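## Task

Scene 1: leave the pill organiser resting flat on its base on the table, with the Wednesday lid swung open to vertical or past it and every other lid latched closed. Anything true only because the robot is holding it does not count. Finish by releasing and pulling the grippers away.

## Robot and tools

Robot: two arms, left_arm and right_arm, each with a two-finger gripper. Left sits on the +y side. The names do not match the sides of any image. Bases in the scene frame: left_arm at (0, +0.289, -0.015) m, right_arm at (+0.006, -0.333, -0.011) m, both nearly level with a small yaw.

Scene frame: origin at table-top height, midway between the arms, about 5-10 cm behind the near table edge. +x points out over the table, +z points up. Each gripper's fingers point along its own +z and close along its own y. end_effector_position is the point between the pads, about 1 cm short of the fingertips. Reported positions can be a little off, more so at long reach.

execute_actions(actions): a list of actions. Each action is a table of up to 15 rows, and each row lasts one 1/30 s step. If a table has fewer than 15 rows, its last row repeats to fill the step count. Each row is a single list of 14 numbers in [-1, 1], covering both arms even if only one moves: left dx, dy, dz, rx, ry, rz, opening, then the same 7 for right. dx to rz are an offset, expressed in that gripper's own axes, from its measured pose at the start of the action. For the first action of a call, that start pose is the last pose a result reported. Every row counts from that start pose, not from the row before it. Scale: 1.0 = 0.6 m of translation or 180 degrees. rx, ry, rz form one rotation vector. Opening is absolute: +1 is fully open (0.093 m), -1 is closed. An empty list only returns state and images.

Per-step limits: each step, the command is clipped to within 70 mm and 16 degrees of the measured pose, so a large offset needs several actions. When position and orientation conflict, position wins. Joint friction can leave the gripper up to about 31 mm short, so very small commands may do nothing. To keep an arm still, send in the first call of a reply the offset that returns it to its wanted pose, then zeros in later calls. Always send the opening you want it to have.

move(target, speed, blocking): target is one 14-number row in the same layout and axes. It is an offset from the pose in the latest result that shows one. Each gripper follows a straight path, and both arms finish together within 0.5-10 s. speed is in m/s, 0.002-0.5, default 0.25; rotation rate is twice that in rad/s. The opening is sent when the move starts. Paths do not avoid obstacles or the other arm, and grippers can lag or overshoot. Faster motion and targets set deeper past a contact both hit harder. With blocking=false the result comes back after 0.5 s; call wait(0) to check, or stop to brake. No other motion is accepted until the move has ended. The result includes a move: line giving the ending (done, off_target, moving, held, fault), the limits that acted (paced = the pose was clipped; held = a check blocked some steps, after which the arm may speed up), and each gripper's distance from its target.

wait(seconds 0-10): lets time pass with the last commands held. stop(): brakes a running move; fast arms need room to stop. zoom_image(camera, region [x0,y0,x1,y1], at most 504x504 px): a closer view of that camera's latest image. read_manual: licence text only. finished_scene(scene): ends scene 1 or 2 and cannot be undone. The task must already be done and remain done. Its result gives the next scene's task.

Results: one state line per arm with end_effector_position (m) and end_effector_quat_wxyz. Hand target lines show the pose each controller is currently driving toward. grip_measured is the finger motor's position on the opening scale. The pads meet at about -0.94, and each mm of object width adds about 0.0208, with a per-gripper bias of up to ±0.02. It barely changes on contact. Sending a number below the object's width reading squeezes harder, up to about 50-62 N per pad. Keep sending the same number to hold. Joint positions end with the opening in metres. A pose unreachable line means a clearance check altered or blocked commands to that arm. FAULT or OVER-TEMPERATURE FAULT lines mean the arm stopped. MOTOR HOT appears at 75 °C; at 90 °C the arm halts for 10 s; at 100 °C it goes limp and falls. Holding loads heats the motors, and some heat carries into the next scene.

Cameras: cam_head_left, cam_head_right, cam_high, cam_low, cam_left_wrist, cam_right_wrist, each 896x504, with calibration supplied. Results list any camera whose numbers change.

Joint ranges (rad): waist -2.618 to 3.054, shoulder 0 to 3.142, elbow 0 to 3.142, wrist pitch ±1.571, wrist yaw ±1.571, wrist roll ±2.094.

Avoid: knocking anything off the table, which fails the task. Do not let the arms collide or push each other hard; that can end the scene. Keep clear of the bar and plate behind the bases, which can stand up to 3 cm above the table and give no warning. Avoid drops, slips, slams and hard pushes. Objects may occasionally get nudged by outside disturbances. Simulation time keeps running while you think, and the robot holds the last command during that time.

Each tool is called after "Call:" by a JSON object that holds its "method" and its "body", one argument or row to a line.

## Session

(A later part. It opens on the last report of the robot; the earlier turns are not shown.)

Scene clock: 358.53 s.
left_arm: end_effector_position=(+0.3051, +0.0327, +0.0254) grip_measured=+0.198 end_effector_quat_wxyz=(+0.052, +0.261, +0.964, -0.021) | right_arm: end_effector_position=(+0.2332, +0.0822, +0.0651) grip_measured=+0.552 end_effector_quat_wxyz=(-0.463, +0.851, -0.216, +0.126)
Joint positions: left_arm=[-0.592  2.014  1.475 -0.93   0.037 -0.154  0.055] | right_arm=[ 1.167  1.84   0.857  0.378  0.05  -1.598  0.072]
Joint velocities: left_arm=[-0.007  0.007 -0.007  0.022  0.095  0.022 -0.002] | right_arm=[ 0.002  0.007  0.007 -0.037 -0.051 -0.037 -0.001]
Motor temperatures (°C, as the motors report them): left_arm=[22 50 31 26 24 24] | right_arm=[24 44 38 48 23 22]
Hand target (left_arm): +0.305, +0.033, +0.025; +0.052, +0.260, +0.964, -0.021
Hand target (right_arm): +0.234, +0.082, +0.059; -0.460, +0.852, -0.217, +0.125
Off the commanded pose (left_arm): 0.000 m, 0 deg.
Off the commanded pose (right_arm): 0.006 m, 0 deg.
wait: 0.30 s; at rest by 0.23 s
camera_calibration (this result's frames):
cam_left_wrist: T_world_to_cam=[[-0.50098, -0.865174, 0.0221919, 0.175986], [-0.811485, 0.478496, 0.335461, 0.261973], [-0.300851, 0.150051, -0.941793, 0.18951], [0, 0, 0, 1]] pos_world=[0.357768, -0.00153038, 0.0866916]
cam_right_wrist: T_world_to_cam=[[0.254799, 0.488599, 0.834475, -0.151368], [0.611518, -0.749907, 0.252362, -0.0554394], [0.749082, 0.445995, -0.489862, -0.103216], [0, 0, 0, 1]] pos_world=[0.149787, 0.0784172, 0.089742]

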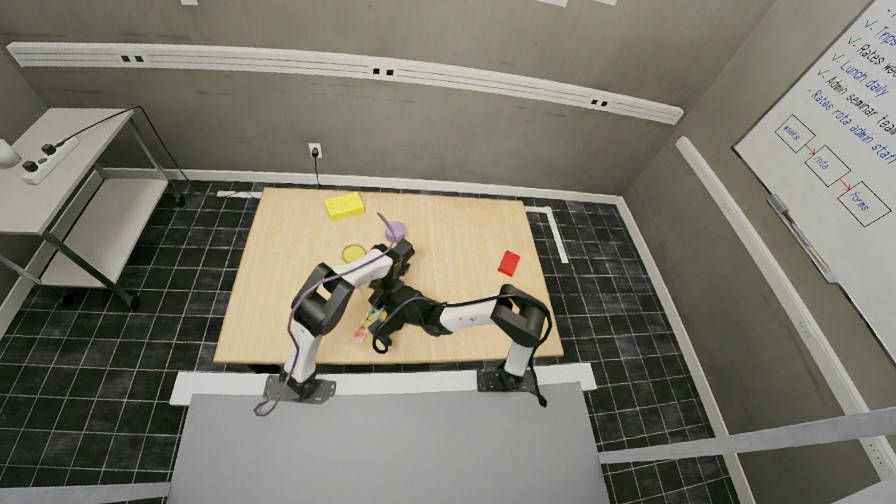

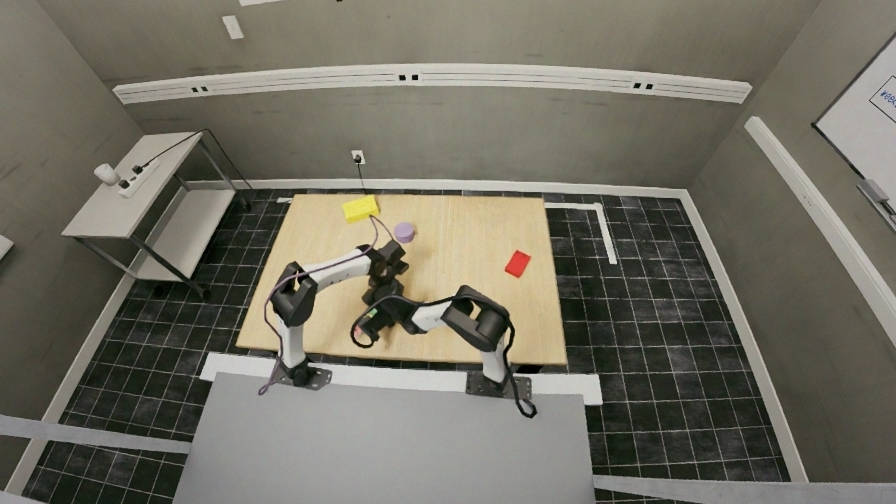

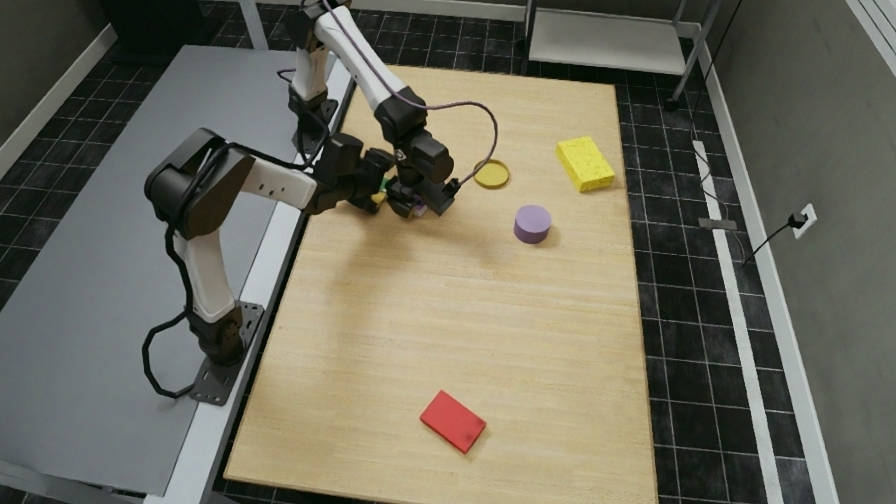

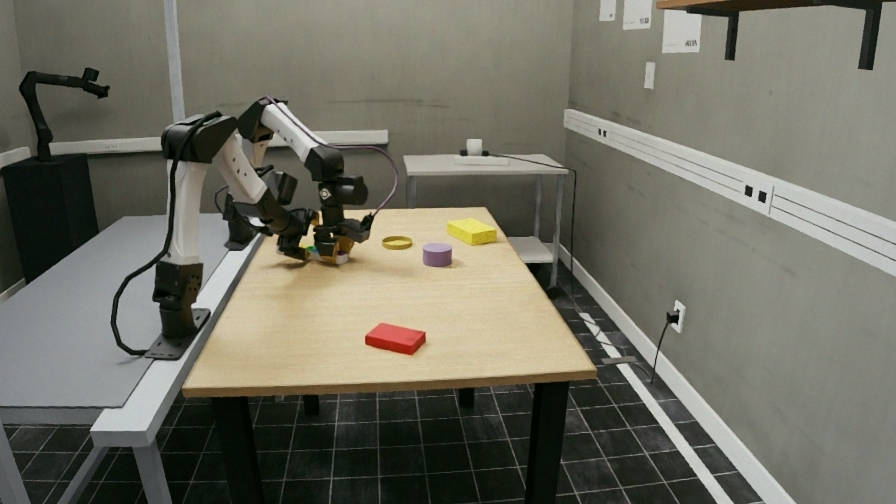

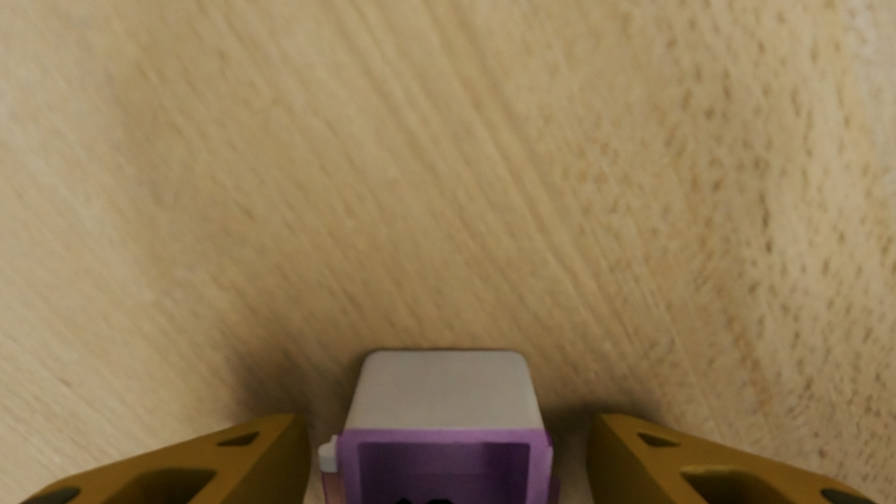

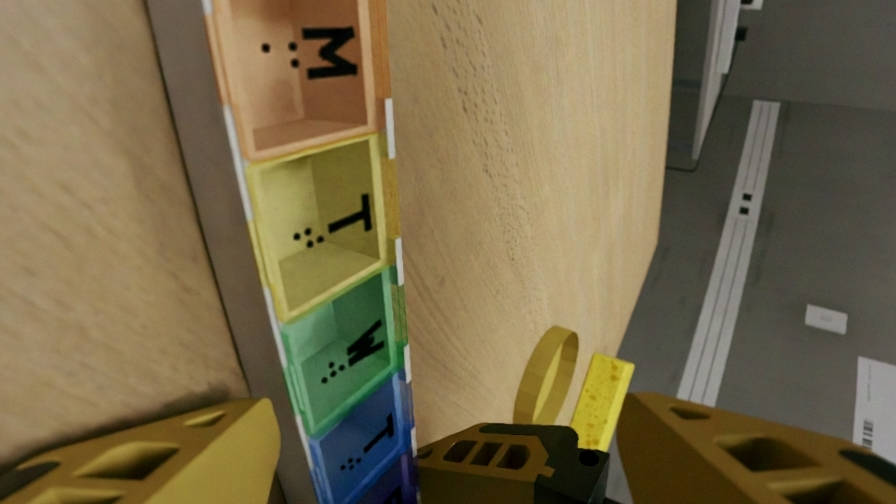

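Call:
{"method": "execute_actions", "body": {
  "actions": []
}}

Scene clock: 370.77 s.
left_arm: end_effector_position=(+0.3051, +0.0327, +0.0254) grip_measured=+0.198 end_effector_quat_wxyz=(+0.052, +0.261, +0.964, -0.021) | right_arm: end_effector_position=(+0.2332, +0.0822, +0.0651) grip_measured=+0.552 end_effector_quat_wxyz=(-0.463, +0.851, -0.216, +0.126)
Joint positions: left_arm=[-0.592  2.014  1.475 -0.93   0.037 -0.154  0.055] | right_arm=[ 1.167  1.84   0.857  0.378  0.05  -1.598  0.072]
Joint velocities: left_arm=[-0.002 -0.002 -0.007 -0.037  0.022  0.037  0.001] | right_arm=[ 0.002 -0.002  0.007 -0.022  0.022 -0.022  0.   ]
Motor temperatures (°C, as the motors report them): left_arm=[22 51 32 26 24 24] | right_arm=[24 41 38 45 23 22]
Hand target (left_arm): +0.305, +0.033, +0.025; +0.052, +0.260, +0.964, -0.021
Hand target (right_arm): +0.234, +0.082, +0.059; -0.460, +0.852, -0.217, +0.125
Off the commanded pose (left_arm): 0.000 m, 0 deg.
Off the commanded pose (right_arm): 0.006 m, 0 deg.
camera_calibration (this result's frames):
cam_left_wrist: T_world_to_cam=[[-0.50098, -0.865174, 0.0221919, 0.175986], [-0.811485, 0.478496, 0.335461, 0.261973], [-0.300851, 0.150051, -0.941793, 0.18951], [0, 0, 0, 1]] pos_world=[0.357768, -0.00153038, 0.0866916]
cam_right_wrist: T_world_to_cam=[[0.254799, 0.488599, 0.834475, -0.151368], [0.611518, -0.749907, 0.252362, -0.0554394], [0.749082, 0.445995, -0.489862, -0.103216], [0, 0, 0, 1]] pos_world=[0.149787, 0.0784172, 0.089742]

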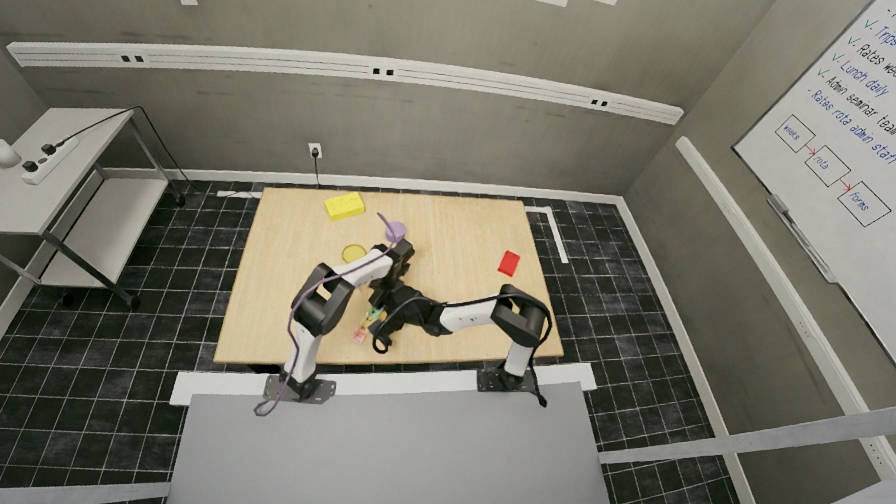

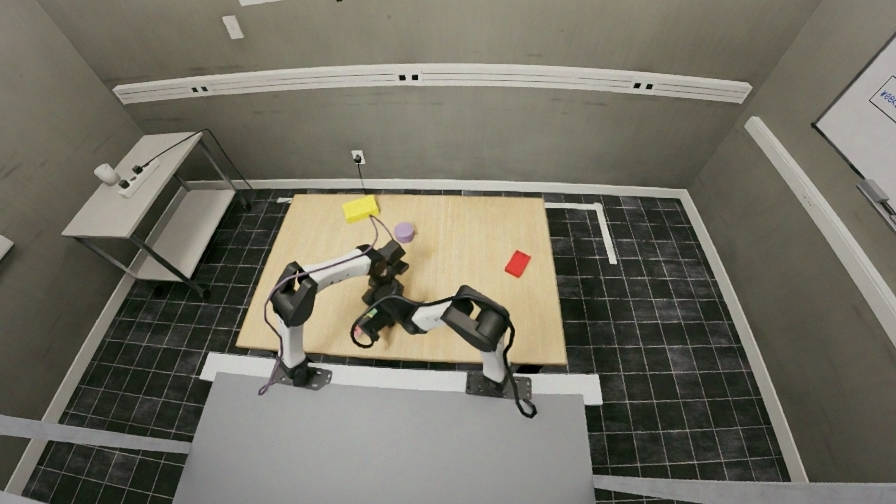

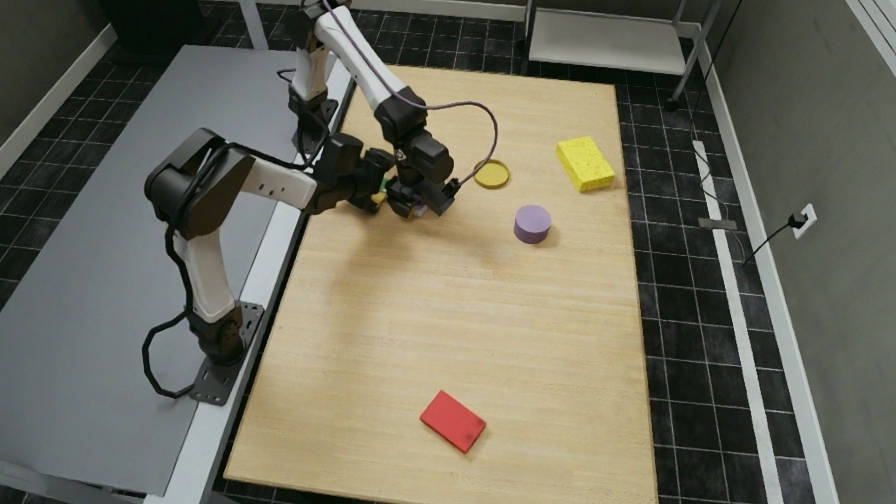

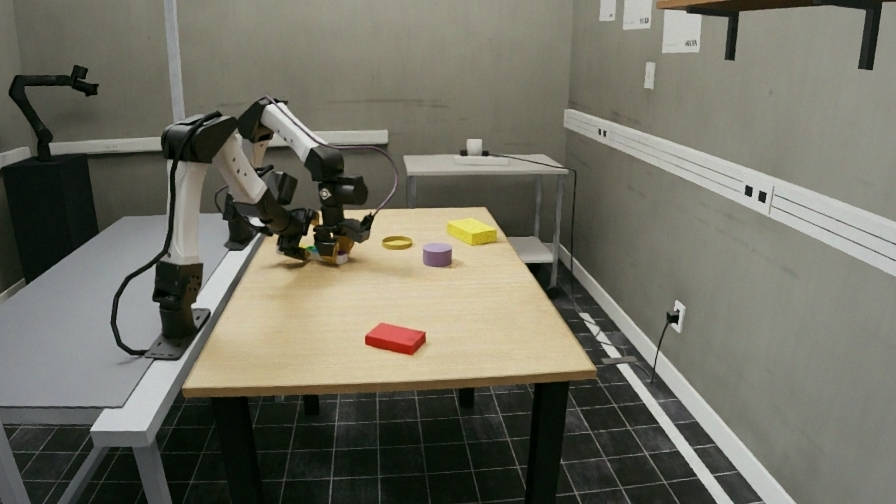

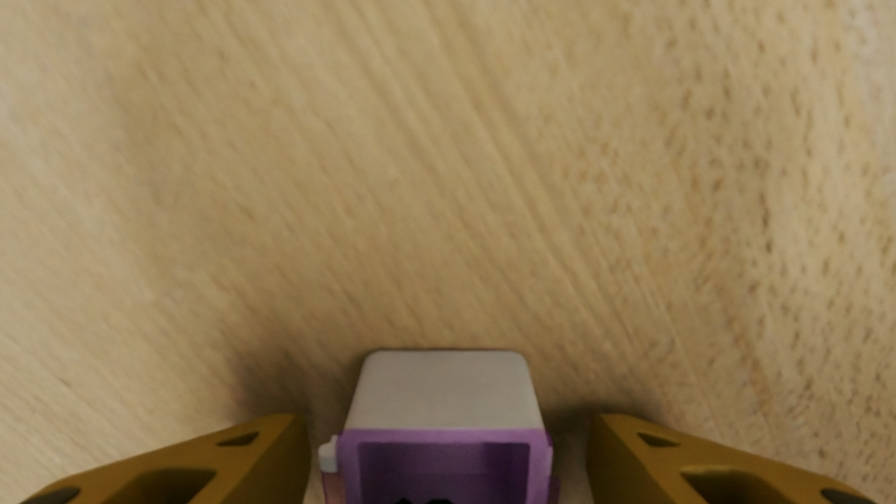

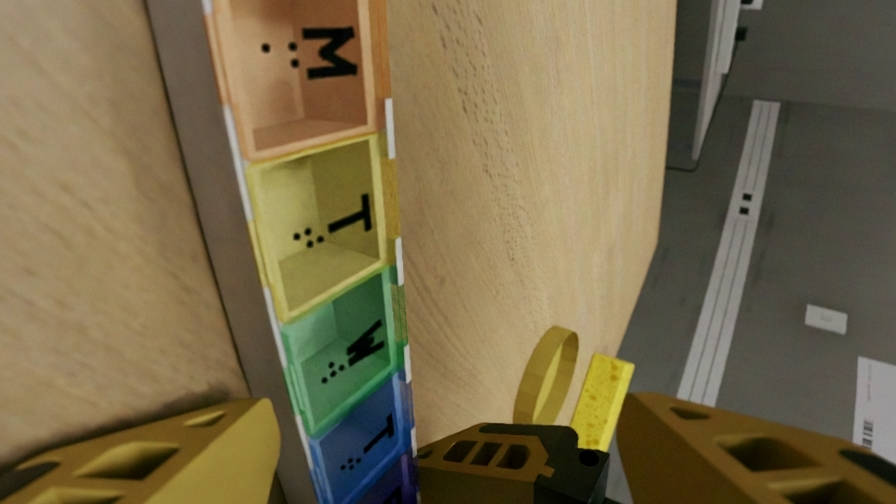

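Call:
{"method": "move", "body": {
  "target": [0.058, 0.007, -0.0083, 0, 0.12, 0, 0.3, -0.014, 0, 0, 0, -0.0049, -0.003, 0.55],
  "speed": 0.1
}}

Scene clock: 445.97 s.
left_arm: end_effector_position=(+0.2721, +0.0493, +0.0304) grip_measured=+0.298 end_effector_quat_wxyz=(-0.119, +0.265, +0.957, +0.026) | right_arm: end_effector_position=(+0.2311, +0.0833, +0.0652) grip_measured=+0.552 end_effector_quat_wxyz=(-0.463, +0.851, -0.213, +0.125)
Joint positions: left_arm=[-0.59   2.202  1.761 -1.382  0.086 -0.121  0.06 ] | right_arm=[ 1.172  1.84   0.857  0.378  0.05  -1.598  0.072]
Joint velocities: left_arm=[ 0.007  0.012  0.007 -0.11   0.051 -0.022 -0.001] | right_arm=[ 0.002 -0.002 -0.017  0.007 -0.022  0.037  0.   ]
Motor temperatures (°C, as the motors report them): left_arm=[22 54 35 25 24 24] | right_arm=[24 38 37 43 23 22]
Hand target (left_arm): +0.276, +0.054, +0.027; -0.130, +0.258, +0.957, +0.026
Hand target (right_arm): +0.226, +0.086, +0.065; -0.464, +0.853, -0.208, +0.121
Off the commanded pose (left_arm): 0.008 m, 1 deg.
Off the commanded pose (right_arm): 0.006 m, 1 deg.
move: done
camera_calibration (this result's frames):
cam_left_wrist: T_world_to_cam=[[-0.506711, -0.861887, 0.0198842, 0.175202], [-0.654074, 0.399357, 0.642419, 0.177305], [-0.561633, 0.312515, -0.766096, 0.239333], [0, 0, 0, 1]] pos_world=[0.339165, 0.00540118, 0.0659645]
cam_right_wrist: T_world_to_cam=[[0.252179, 0.489788, 0.834574, -0.150954], [0.615165, -0.746889, 0.252447, -0.0544572], [0.746979, 0.449738, -0.48965, -0.101954], [0, 0, 0, 1]] pos_world=[0.147725, 0.0791146, 0.0898079]

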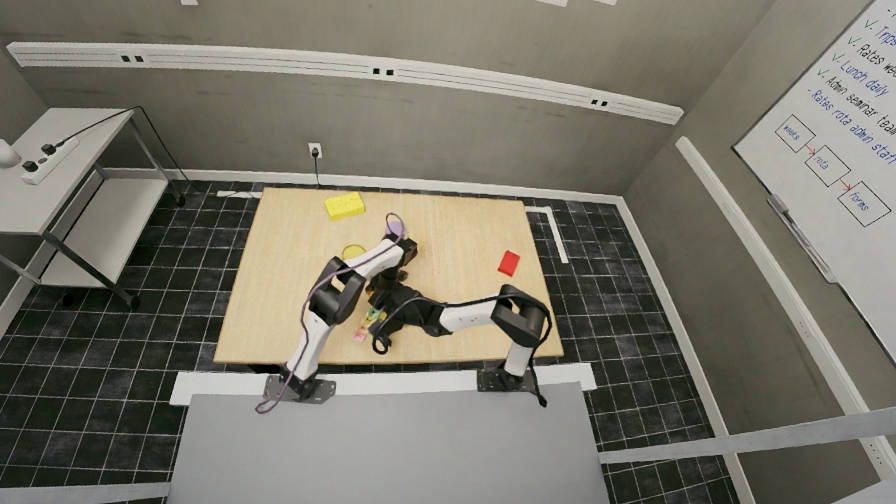

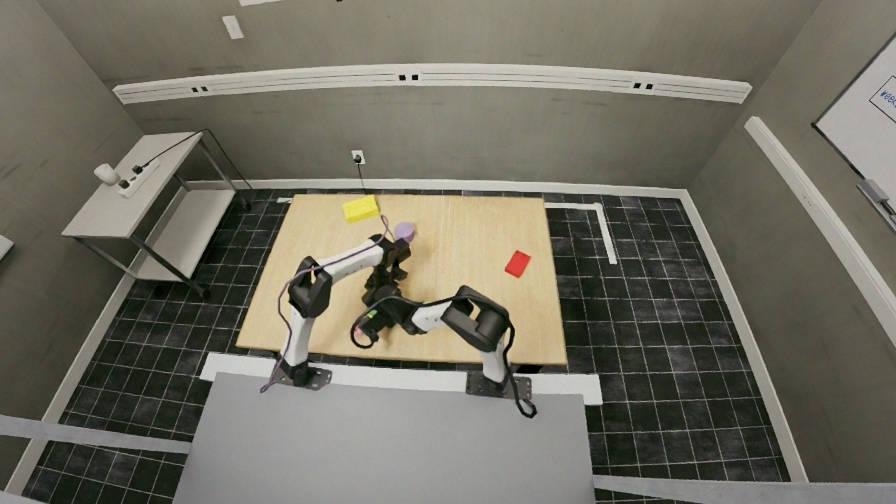

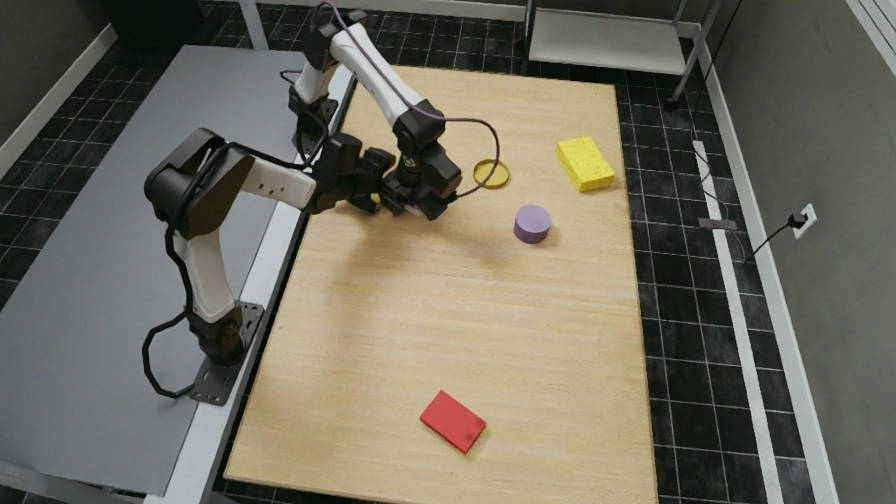

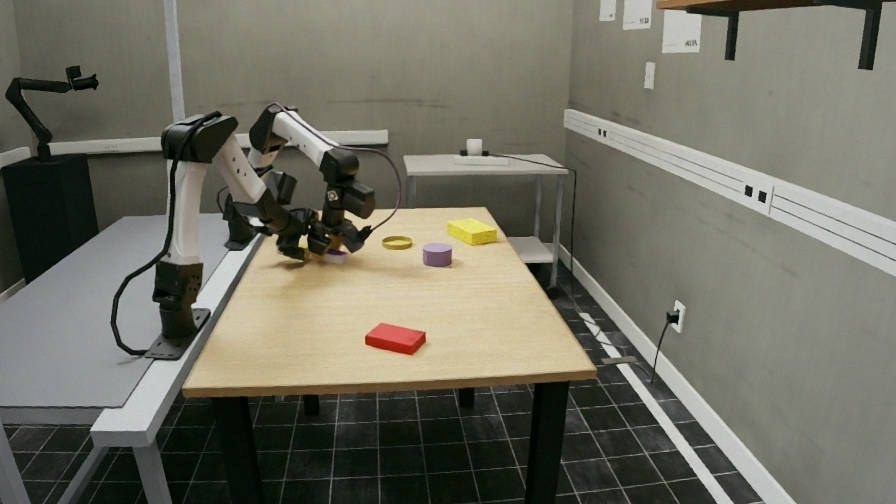

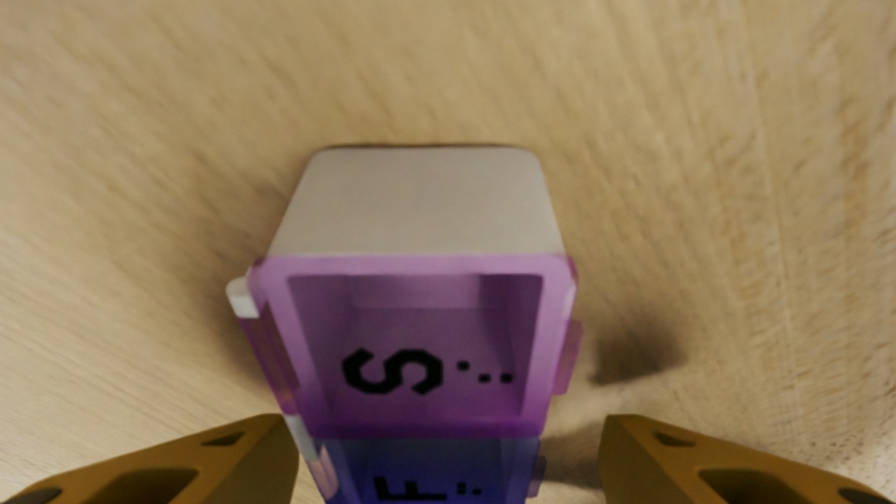

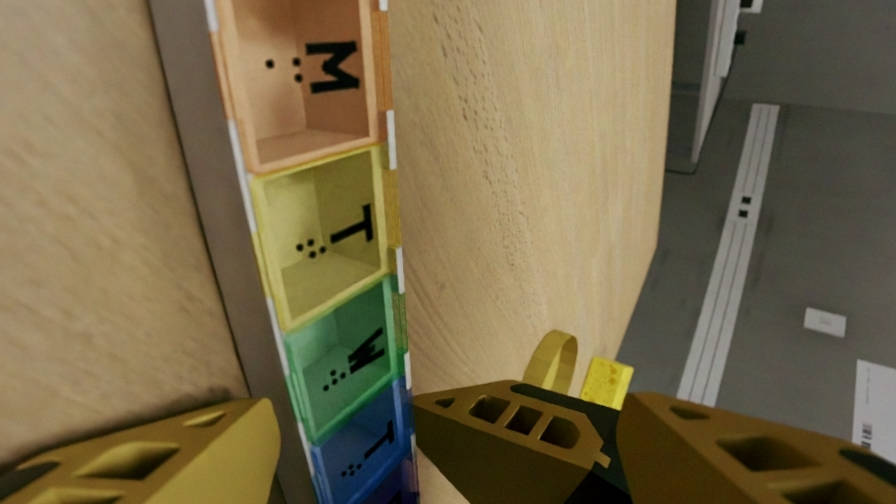

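Call:
{"method": "execute_actions", "body": {
  "actions": [
    [[0,0.004,0.004,0,0.002,0,0.25,0,0,0,0,0,0,0.55],[0,0.006,0.008,0,0.004,0,0.2,0,0,0,0,0,0,0.55],[0,0.008,0.011,0,0.006,0,0.15,0,0,0,0,0,0,0.55],[0,0.01,0.014,0,0.0075,0,0.12,0,0,0,0,0,0,0.55],[-0.001,0.01,0.016,0,0.009,0,0.1,0,0,0,0,0,0,0.55],[-0.001,0.01,0.018,0,0.01,0,0.1,0,0,0,0,0,0,0.55]]
  ]
}}

Scene clock: 457.33 s.
left_arm: end_effector_position=(+0.2723, +0.0506, +0.0306) grip_measured=+0.102 end_effector_quat_wxyz=(-0.121, +0.267, +0.956, +0.026) | right_arm: end_effector_position=(+0.2311, +0.0833, +0.0652) grip_measured=+0.552 end_effector_quat_wxyz=(-0.463, +0.851, -0.213, +0.125)
Joint positions: left_arm=[-0.587  2.202  1.761 -1.385  0.086 -0.113  0.05 ] | right_arm=[ 1.172  1.84   0.857  0.378  0.05  -1.598  0.072]
Joint velocities: left_arm=[-0.007  0.007  0.002 -0.022  0.066  0.051 -0.001] | right_arm=[ 0.007  0.012 -0.007 -0.007 -0.051 -0.125 -0.001]
Motor temperatures (°C, as the motors report them): left_arm=[22 54 35 25 24 24] | right_arm=[24 39 37 43 23 22]
Hand target (left_arm): +0.273, +0.056, +0.020; -0.135, +0.264, +0.955, +0.030
Hand target (right_arm): +0.231, +0.083, +0.065; -0.463, +0.851, -0.213, +0.125
Off the commanded pose (left_arm): 0.012 m, 2 deg.
Off the commanded pose (right_arm): 0.000 m, 0 deg.
camera_calibration (this result's frames):
cam_left_wrist: T_world_to_cam=[[-0.510601, -0.85955, 0.0214589, 0.177272], [-0.650163, 0.402309, 0.644543, 0.175478], [-0.56265, 0.315153, -0.764267, 0.239282], [0, 0, 0, 1]] pos_world=[0.339236, 0.00636784, 0.0659684]
cam_right_wrist: T_world_to_cam=[[0.252179, 0.489788, 0.834574, -0.150954], [0.615165, -0.746889, 0.252447, -0.0544572], [0.746979, 0.449738, -0.48965, -0.101954], [0, 0, 0, 1]] pos_world=[0.147725, 0.0791146, 0.0898079]

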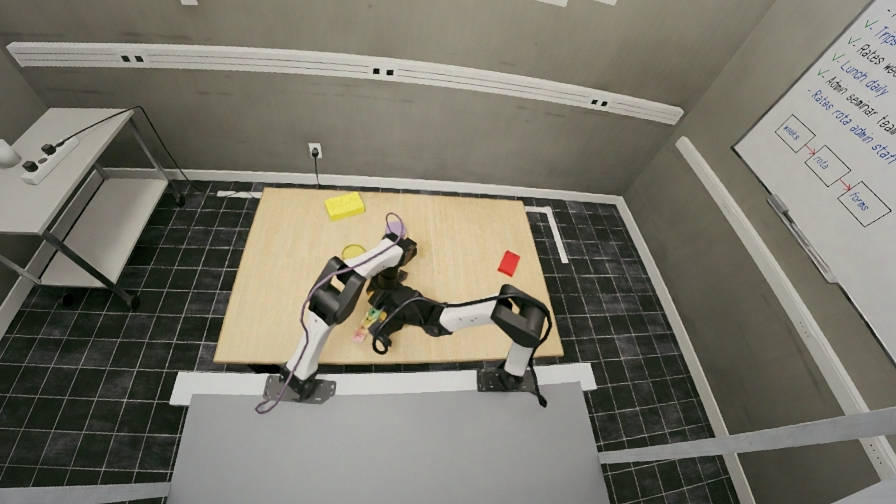

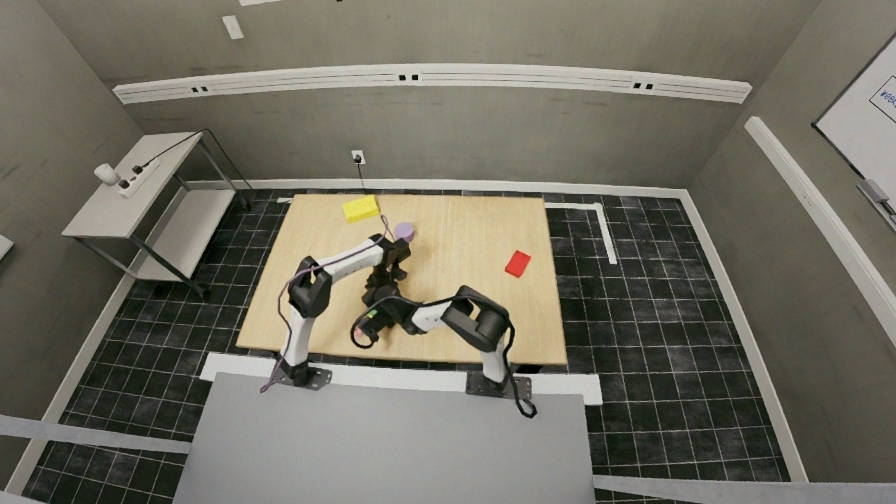

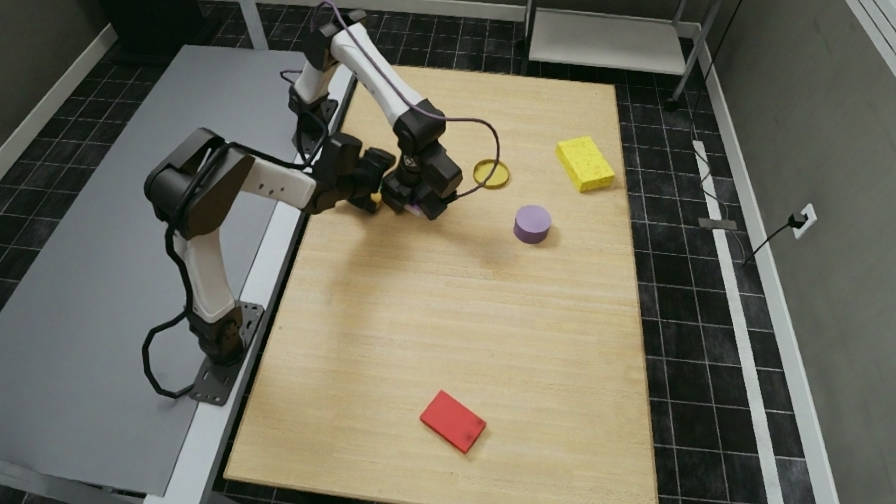

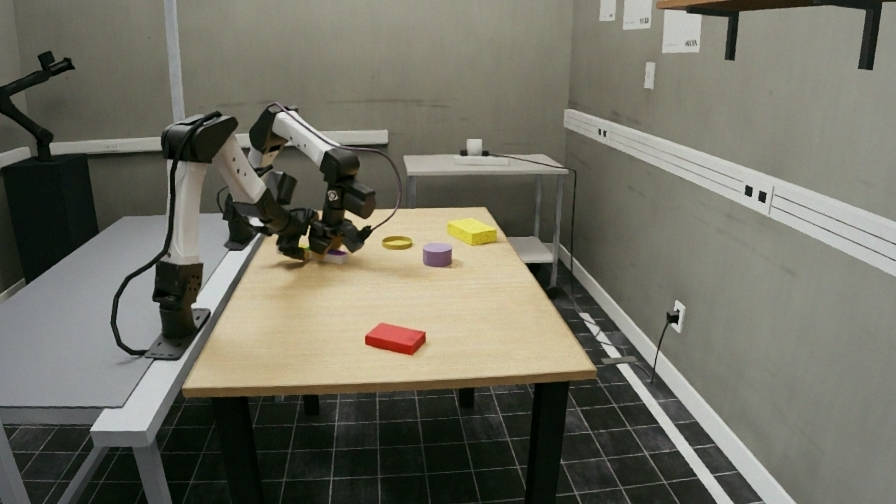

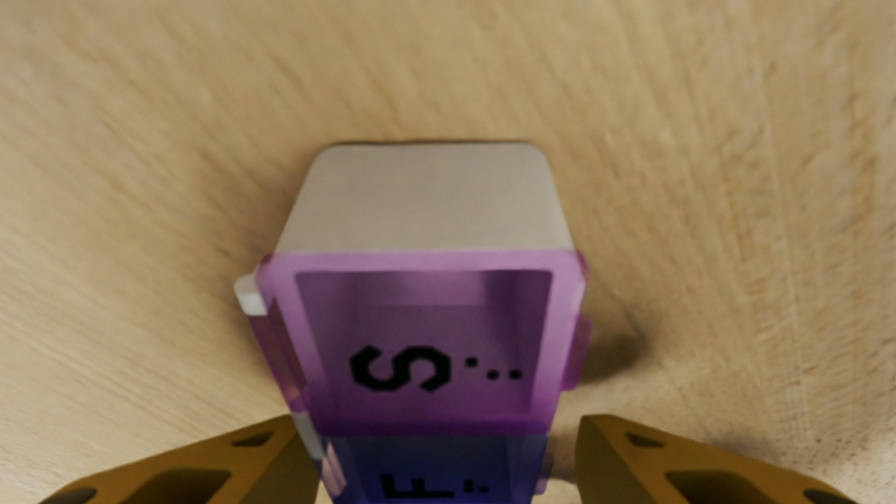

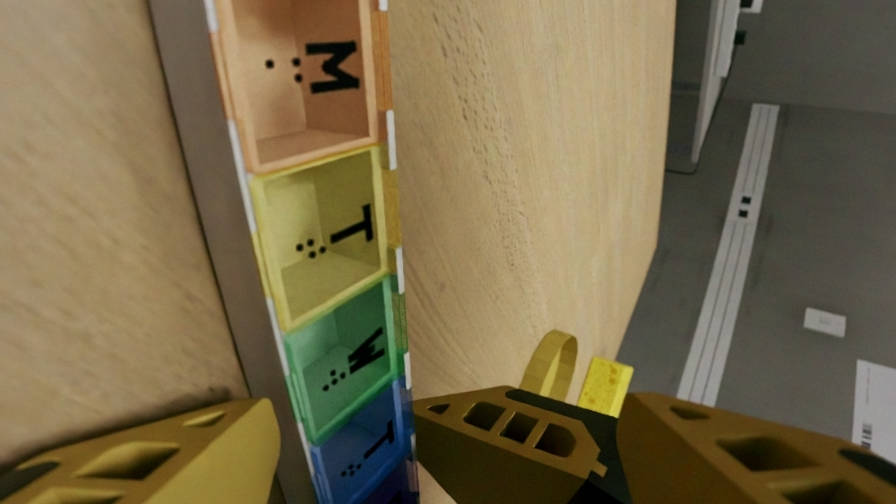

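Call:
{"method": "execute_actions", "body": {
  "actions": [
    [[0,0.008,0.008,0,0.004,0,0.07,0,0,0,0,0,0,0.55],[0,0.008,0.006,0,0.003,0,0.04,0,0,0,0,0,0,0.55],[0,0.008,0.006,0,0.003,0,0.01,0,0,0,0,0,0,0.55],[0,0.008,0.006,0,0.003,0,-0.02,0,0,0,0,0,0,0.55],[0,0.008,0.006,0,0.003,0,-0.04,0,0,0,0,0,0,0.55],[0,0.008,0.006,0,0.003,0,-0.06,0,0,0,0,0,0,0.55],[0,0.008,0.006,0,0.003,0,-0.08,0,0,0,0,0,0,0.55],[0,0.008,0.006,0,0.003,0,-0.1,0,0,0,0,0,0,0.55],[0,0.008,0.006,0,0.003,0,-0.12,0,0,0,0,0,0,0.55],[0,0.008,0.006,0,0.003,0,-0.14,0,0,0,0,0,0,0.55],[0,0.008,0.006,0,0.003,0,-0.16,0,0,0,0,0,0,0.55],[0,0.008,0.006,0,0.003,0,-0.18,0,0,0,0,0,0,0.55],[0,0.008,0.006,0,0.003,0,-0.2,0,0,0,0,0,0,0.55],[0,0.008,0.006,0,0.003,0,-0.22,0,0,0,0,0,0,0.55],[0,0.008,0.006,0,0.003,0,-0.24,0,0,0,0,0,0,0.55]],
    [[0,0,0.006,0,0.003,0,-0.26,0,0,0,0,0,0,0.55],[0,0,0.006,0,0.003,0,-0.28,0,0,0,0,0,0,0.55],[0,0,0.006,0,0.003,0,-0.3,0,0,0,0,0,0,0.55],[0,0,0.006,0,0.003,0,-0.32,0,0,0,0,0,0,0.55],[0,0,0.006,0,0.003,0,-0.34,0,0,0,0,0,0,0.55],[0,0,0.006,0,0.003,0,-0.36,0,0,0,0,0,0,0.55],[0,0,0.006,0,0.003,0,-0.38,0,0,0,0,0,0,0.55],[0,0,0.006,0,0.003,0,-0.4,0,0,0,0,0,0,0.55],[0,0,0.006,0,0.003,0,-0.42,0,0,0,0,0,0,0.55],[0,0,0.006,0,0.003,0,-0.44,0,0,0,0,0,0,0.55],[0,0,0.006,0,0.003,0,-0.46,0,0,0,0,0,0,0.55],[0,0,0.006,0,0.003,0,-0.48,0,0,0,0,0,0,0.55],[0,0,0.006,0,0.003,0,-0.5,0,0,0,0,0,0,0.55]]
  ]
}}

Scene clock: 469.20 s.
left_arm: end_effector_position=(+0.2723, +0.0506, +0.0306) grip_measured=-0.384 end_effector_quat_wxyz=(-0.121, +0.268, +0.955, +0.026) | right_arm: end_effector_position=(+0.2311, +0.0833, +0.0652) grip_measured=+0.552 end_effector_quat_wxyz=(-0.463, +0.851, -0.213, +0.125)
Joint positions: left_arm=[-0.587  2.202  1.761 -1.385  0.086 -0.11   0.027] | right_arm=[ 1.172  1.84   0.857  0.378  0.05  -1.598  0.072]
Joint velocities: left_arm=[ 0.012  0.012  0.007  0.037  0.037 -0.022 -0.001] | right_arm=[ 0.002  0.007 -0.012 -0.081  0.022  0.022 -0.001]
Motor temperatures (°C, as the motors report them): left_arm=[22 53 35 25 24 24] | right_arm=[24 40 37 43 23 22]
Hand target (left_arm): +0.272, +0.051, +0.027; -0.126, +0.268, +0.955, +0.027
Hand target (right_arm): +0.231, +0.083, +0.065; -0.463, +0.851, -0.213, +0.125
Off the commanded pose (left_arm): 0.004 m, 1 deg.
Off the commanded pose (right_arm): 0.000 m, 0 deg.
camera_calibration (this result's frames):
cam_left_wrist: T_world_to_cam=[[-0.512818, -0.858213, 0.0221132, 0.177788], [-0.648922, 0.404365, 0.644507, 0.175037], [-0.562066, 0.316165, -0.764279, 0.239072], [0, 0, 0, 1]] pos_world=[0.339133, 0.00621519, 0.0659738]
cam_right_wrist: T_world_to_cam=[[0.252179, 0.489788, 0.834574, -0.150954], [0.615165, -0.746889, 0.252447, -0.0544572], [0.746979, 0.449738, -0.48965, -0.101954], [0, 0, 0, 1]] pos_world=[0.147725, 0.0791146, 0.0898079]

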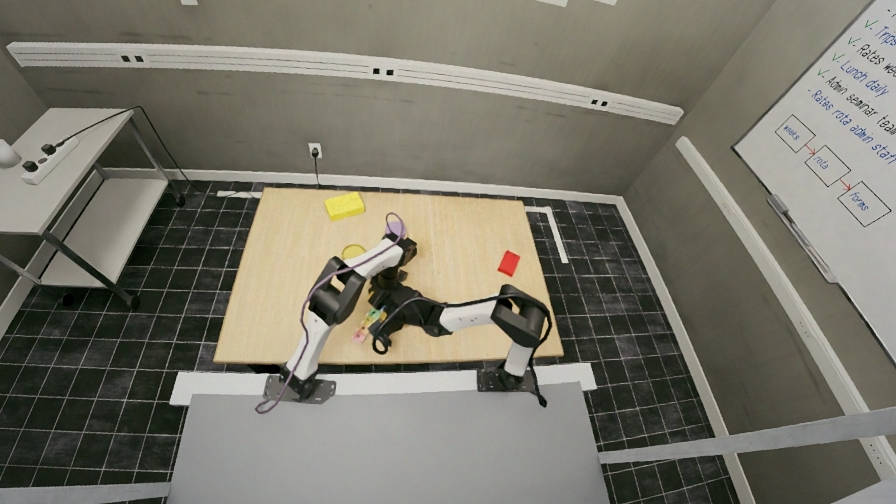

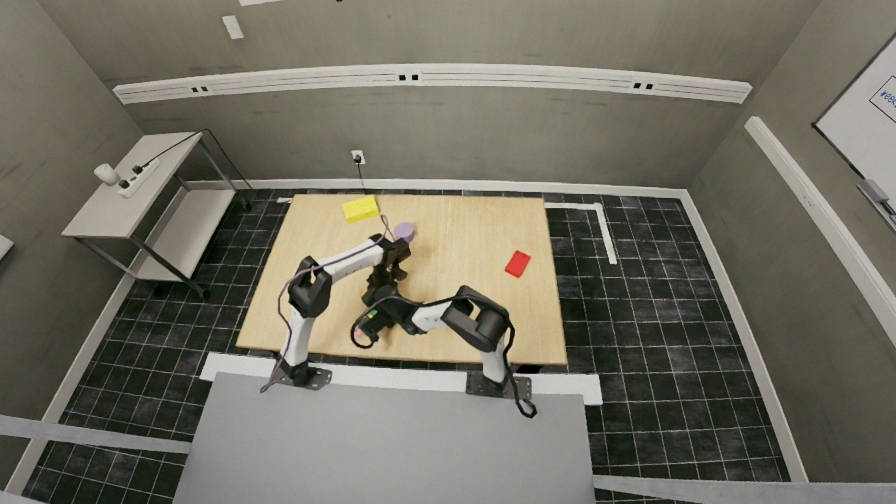

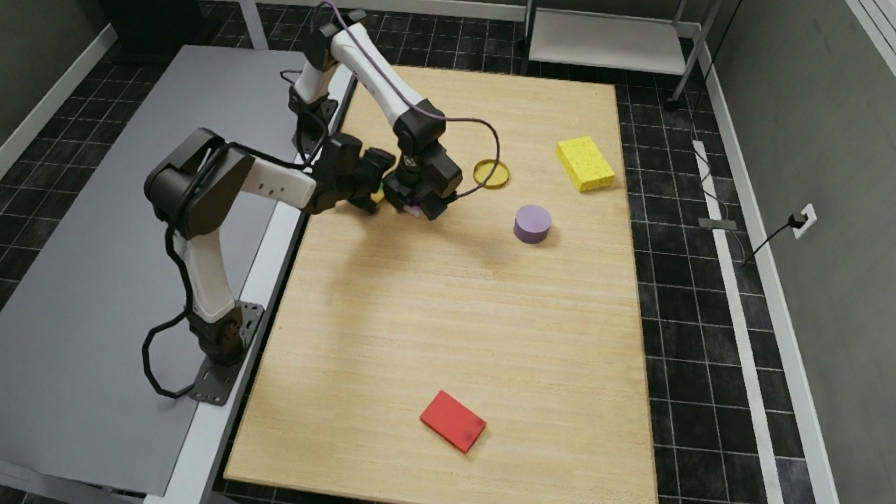

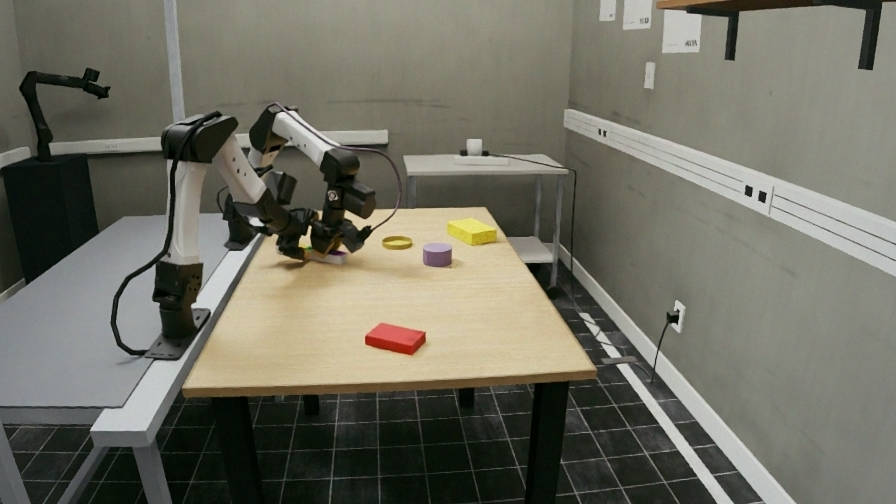

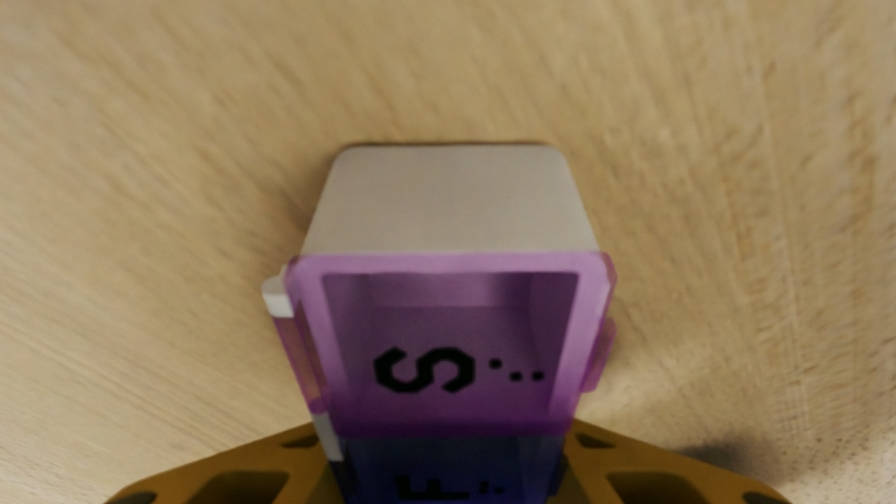

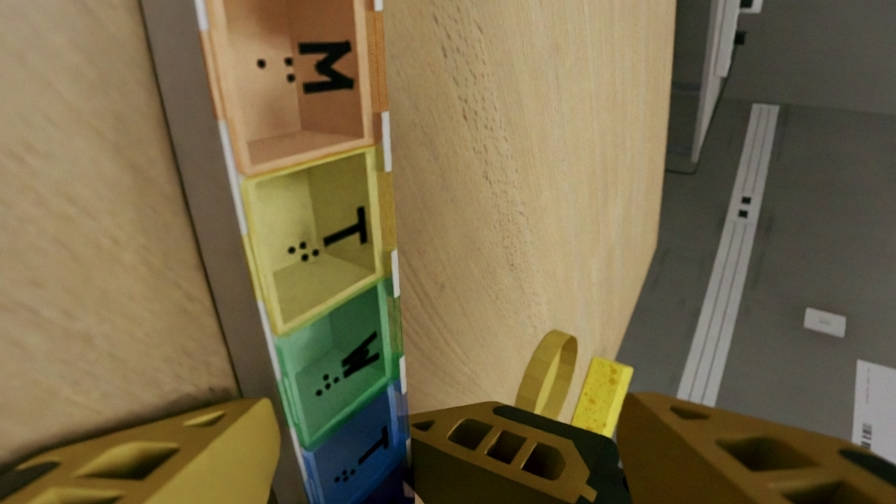

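Call:
{"method": "zoom_image", "body": {
  "camera": "cam_right_wrist",
  "region": [200, 300, 420, 504]
}}

Call:
{"method": "zoom_image", "body": {
  "camera": "cam_low",
  "region": [250, 200, 380, 280]
}}

Region (200, 300, 420, 504) of cam_right_wrist's 896x504 image, scaled by 2.291, with more detail than that image has; it fills the top 467 rows of this view, and the rest is white.

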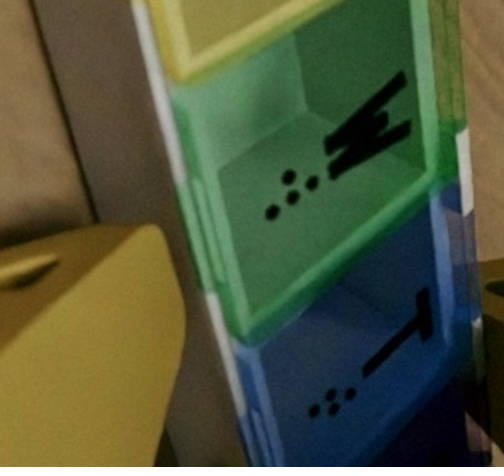

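Region (250, 200, 380, 280) of cam_low's 896x504 image, scaled by 3.877, with more detail than that image has; it fills the top 310 rows of this view, and the rest is white.

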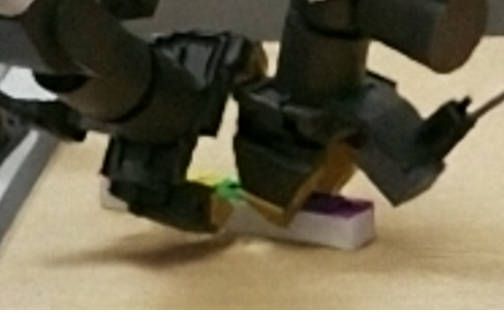

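Call:
{"method": "zoom_image", "body": {
  "camera": "cam_low",
  "region": [285, 235, 335, 270]
}}

Call:
{"method": "zoom_image", "body": {
  "camera": "cam_head_left",
  "region": [345, 285, 415, 350]
}}

Region (285, 235, 335, 270) of cam_low's 896x504 image, scaled by 10.080, with more detail than that image has; it fills the top 353 rows of this view, and the rest is white.

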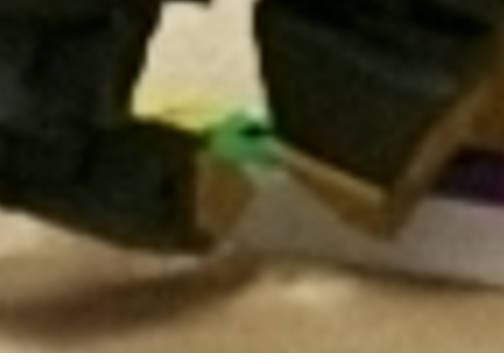

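Region (345, 285, 415, 350) of cam_head_left's 896x504 image, scaled by 7.200, with more detail than that image has; it fills the top 468 rows of this view, and the rest is white.

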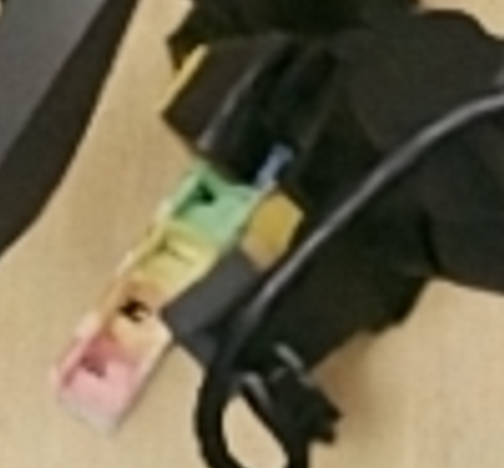

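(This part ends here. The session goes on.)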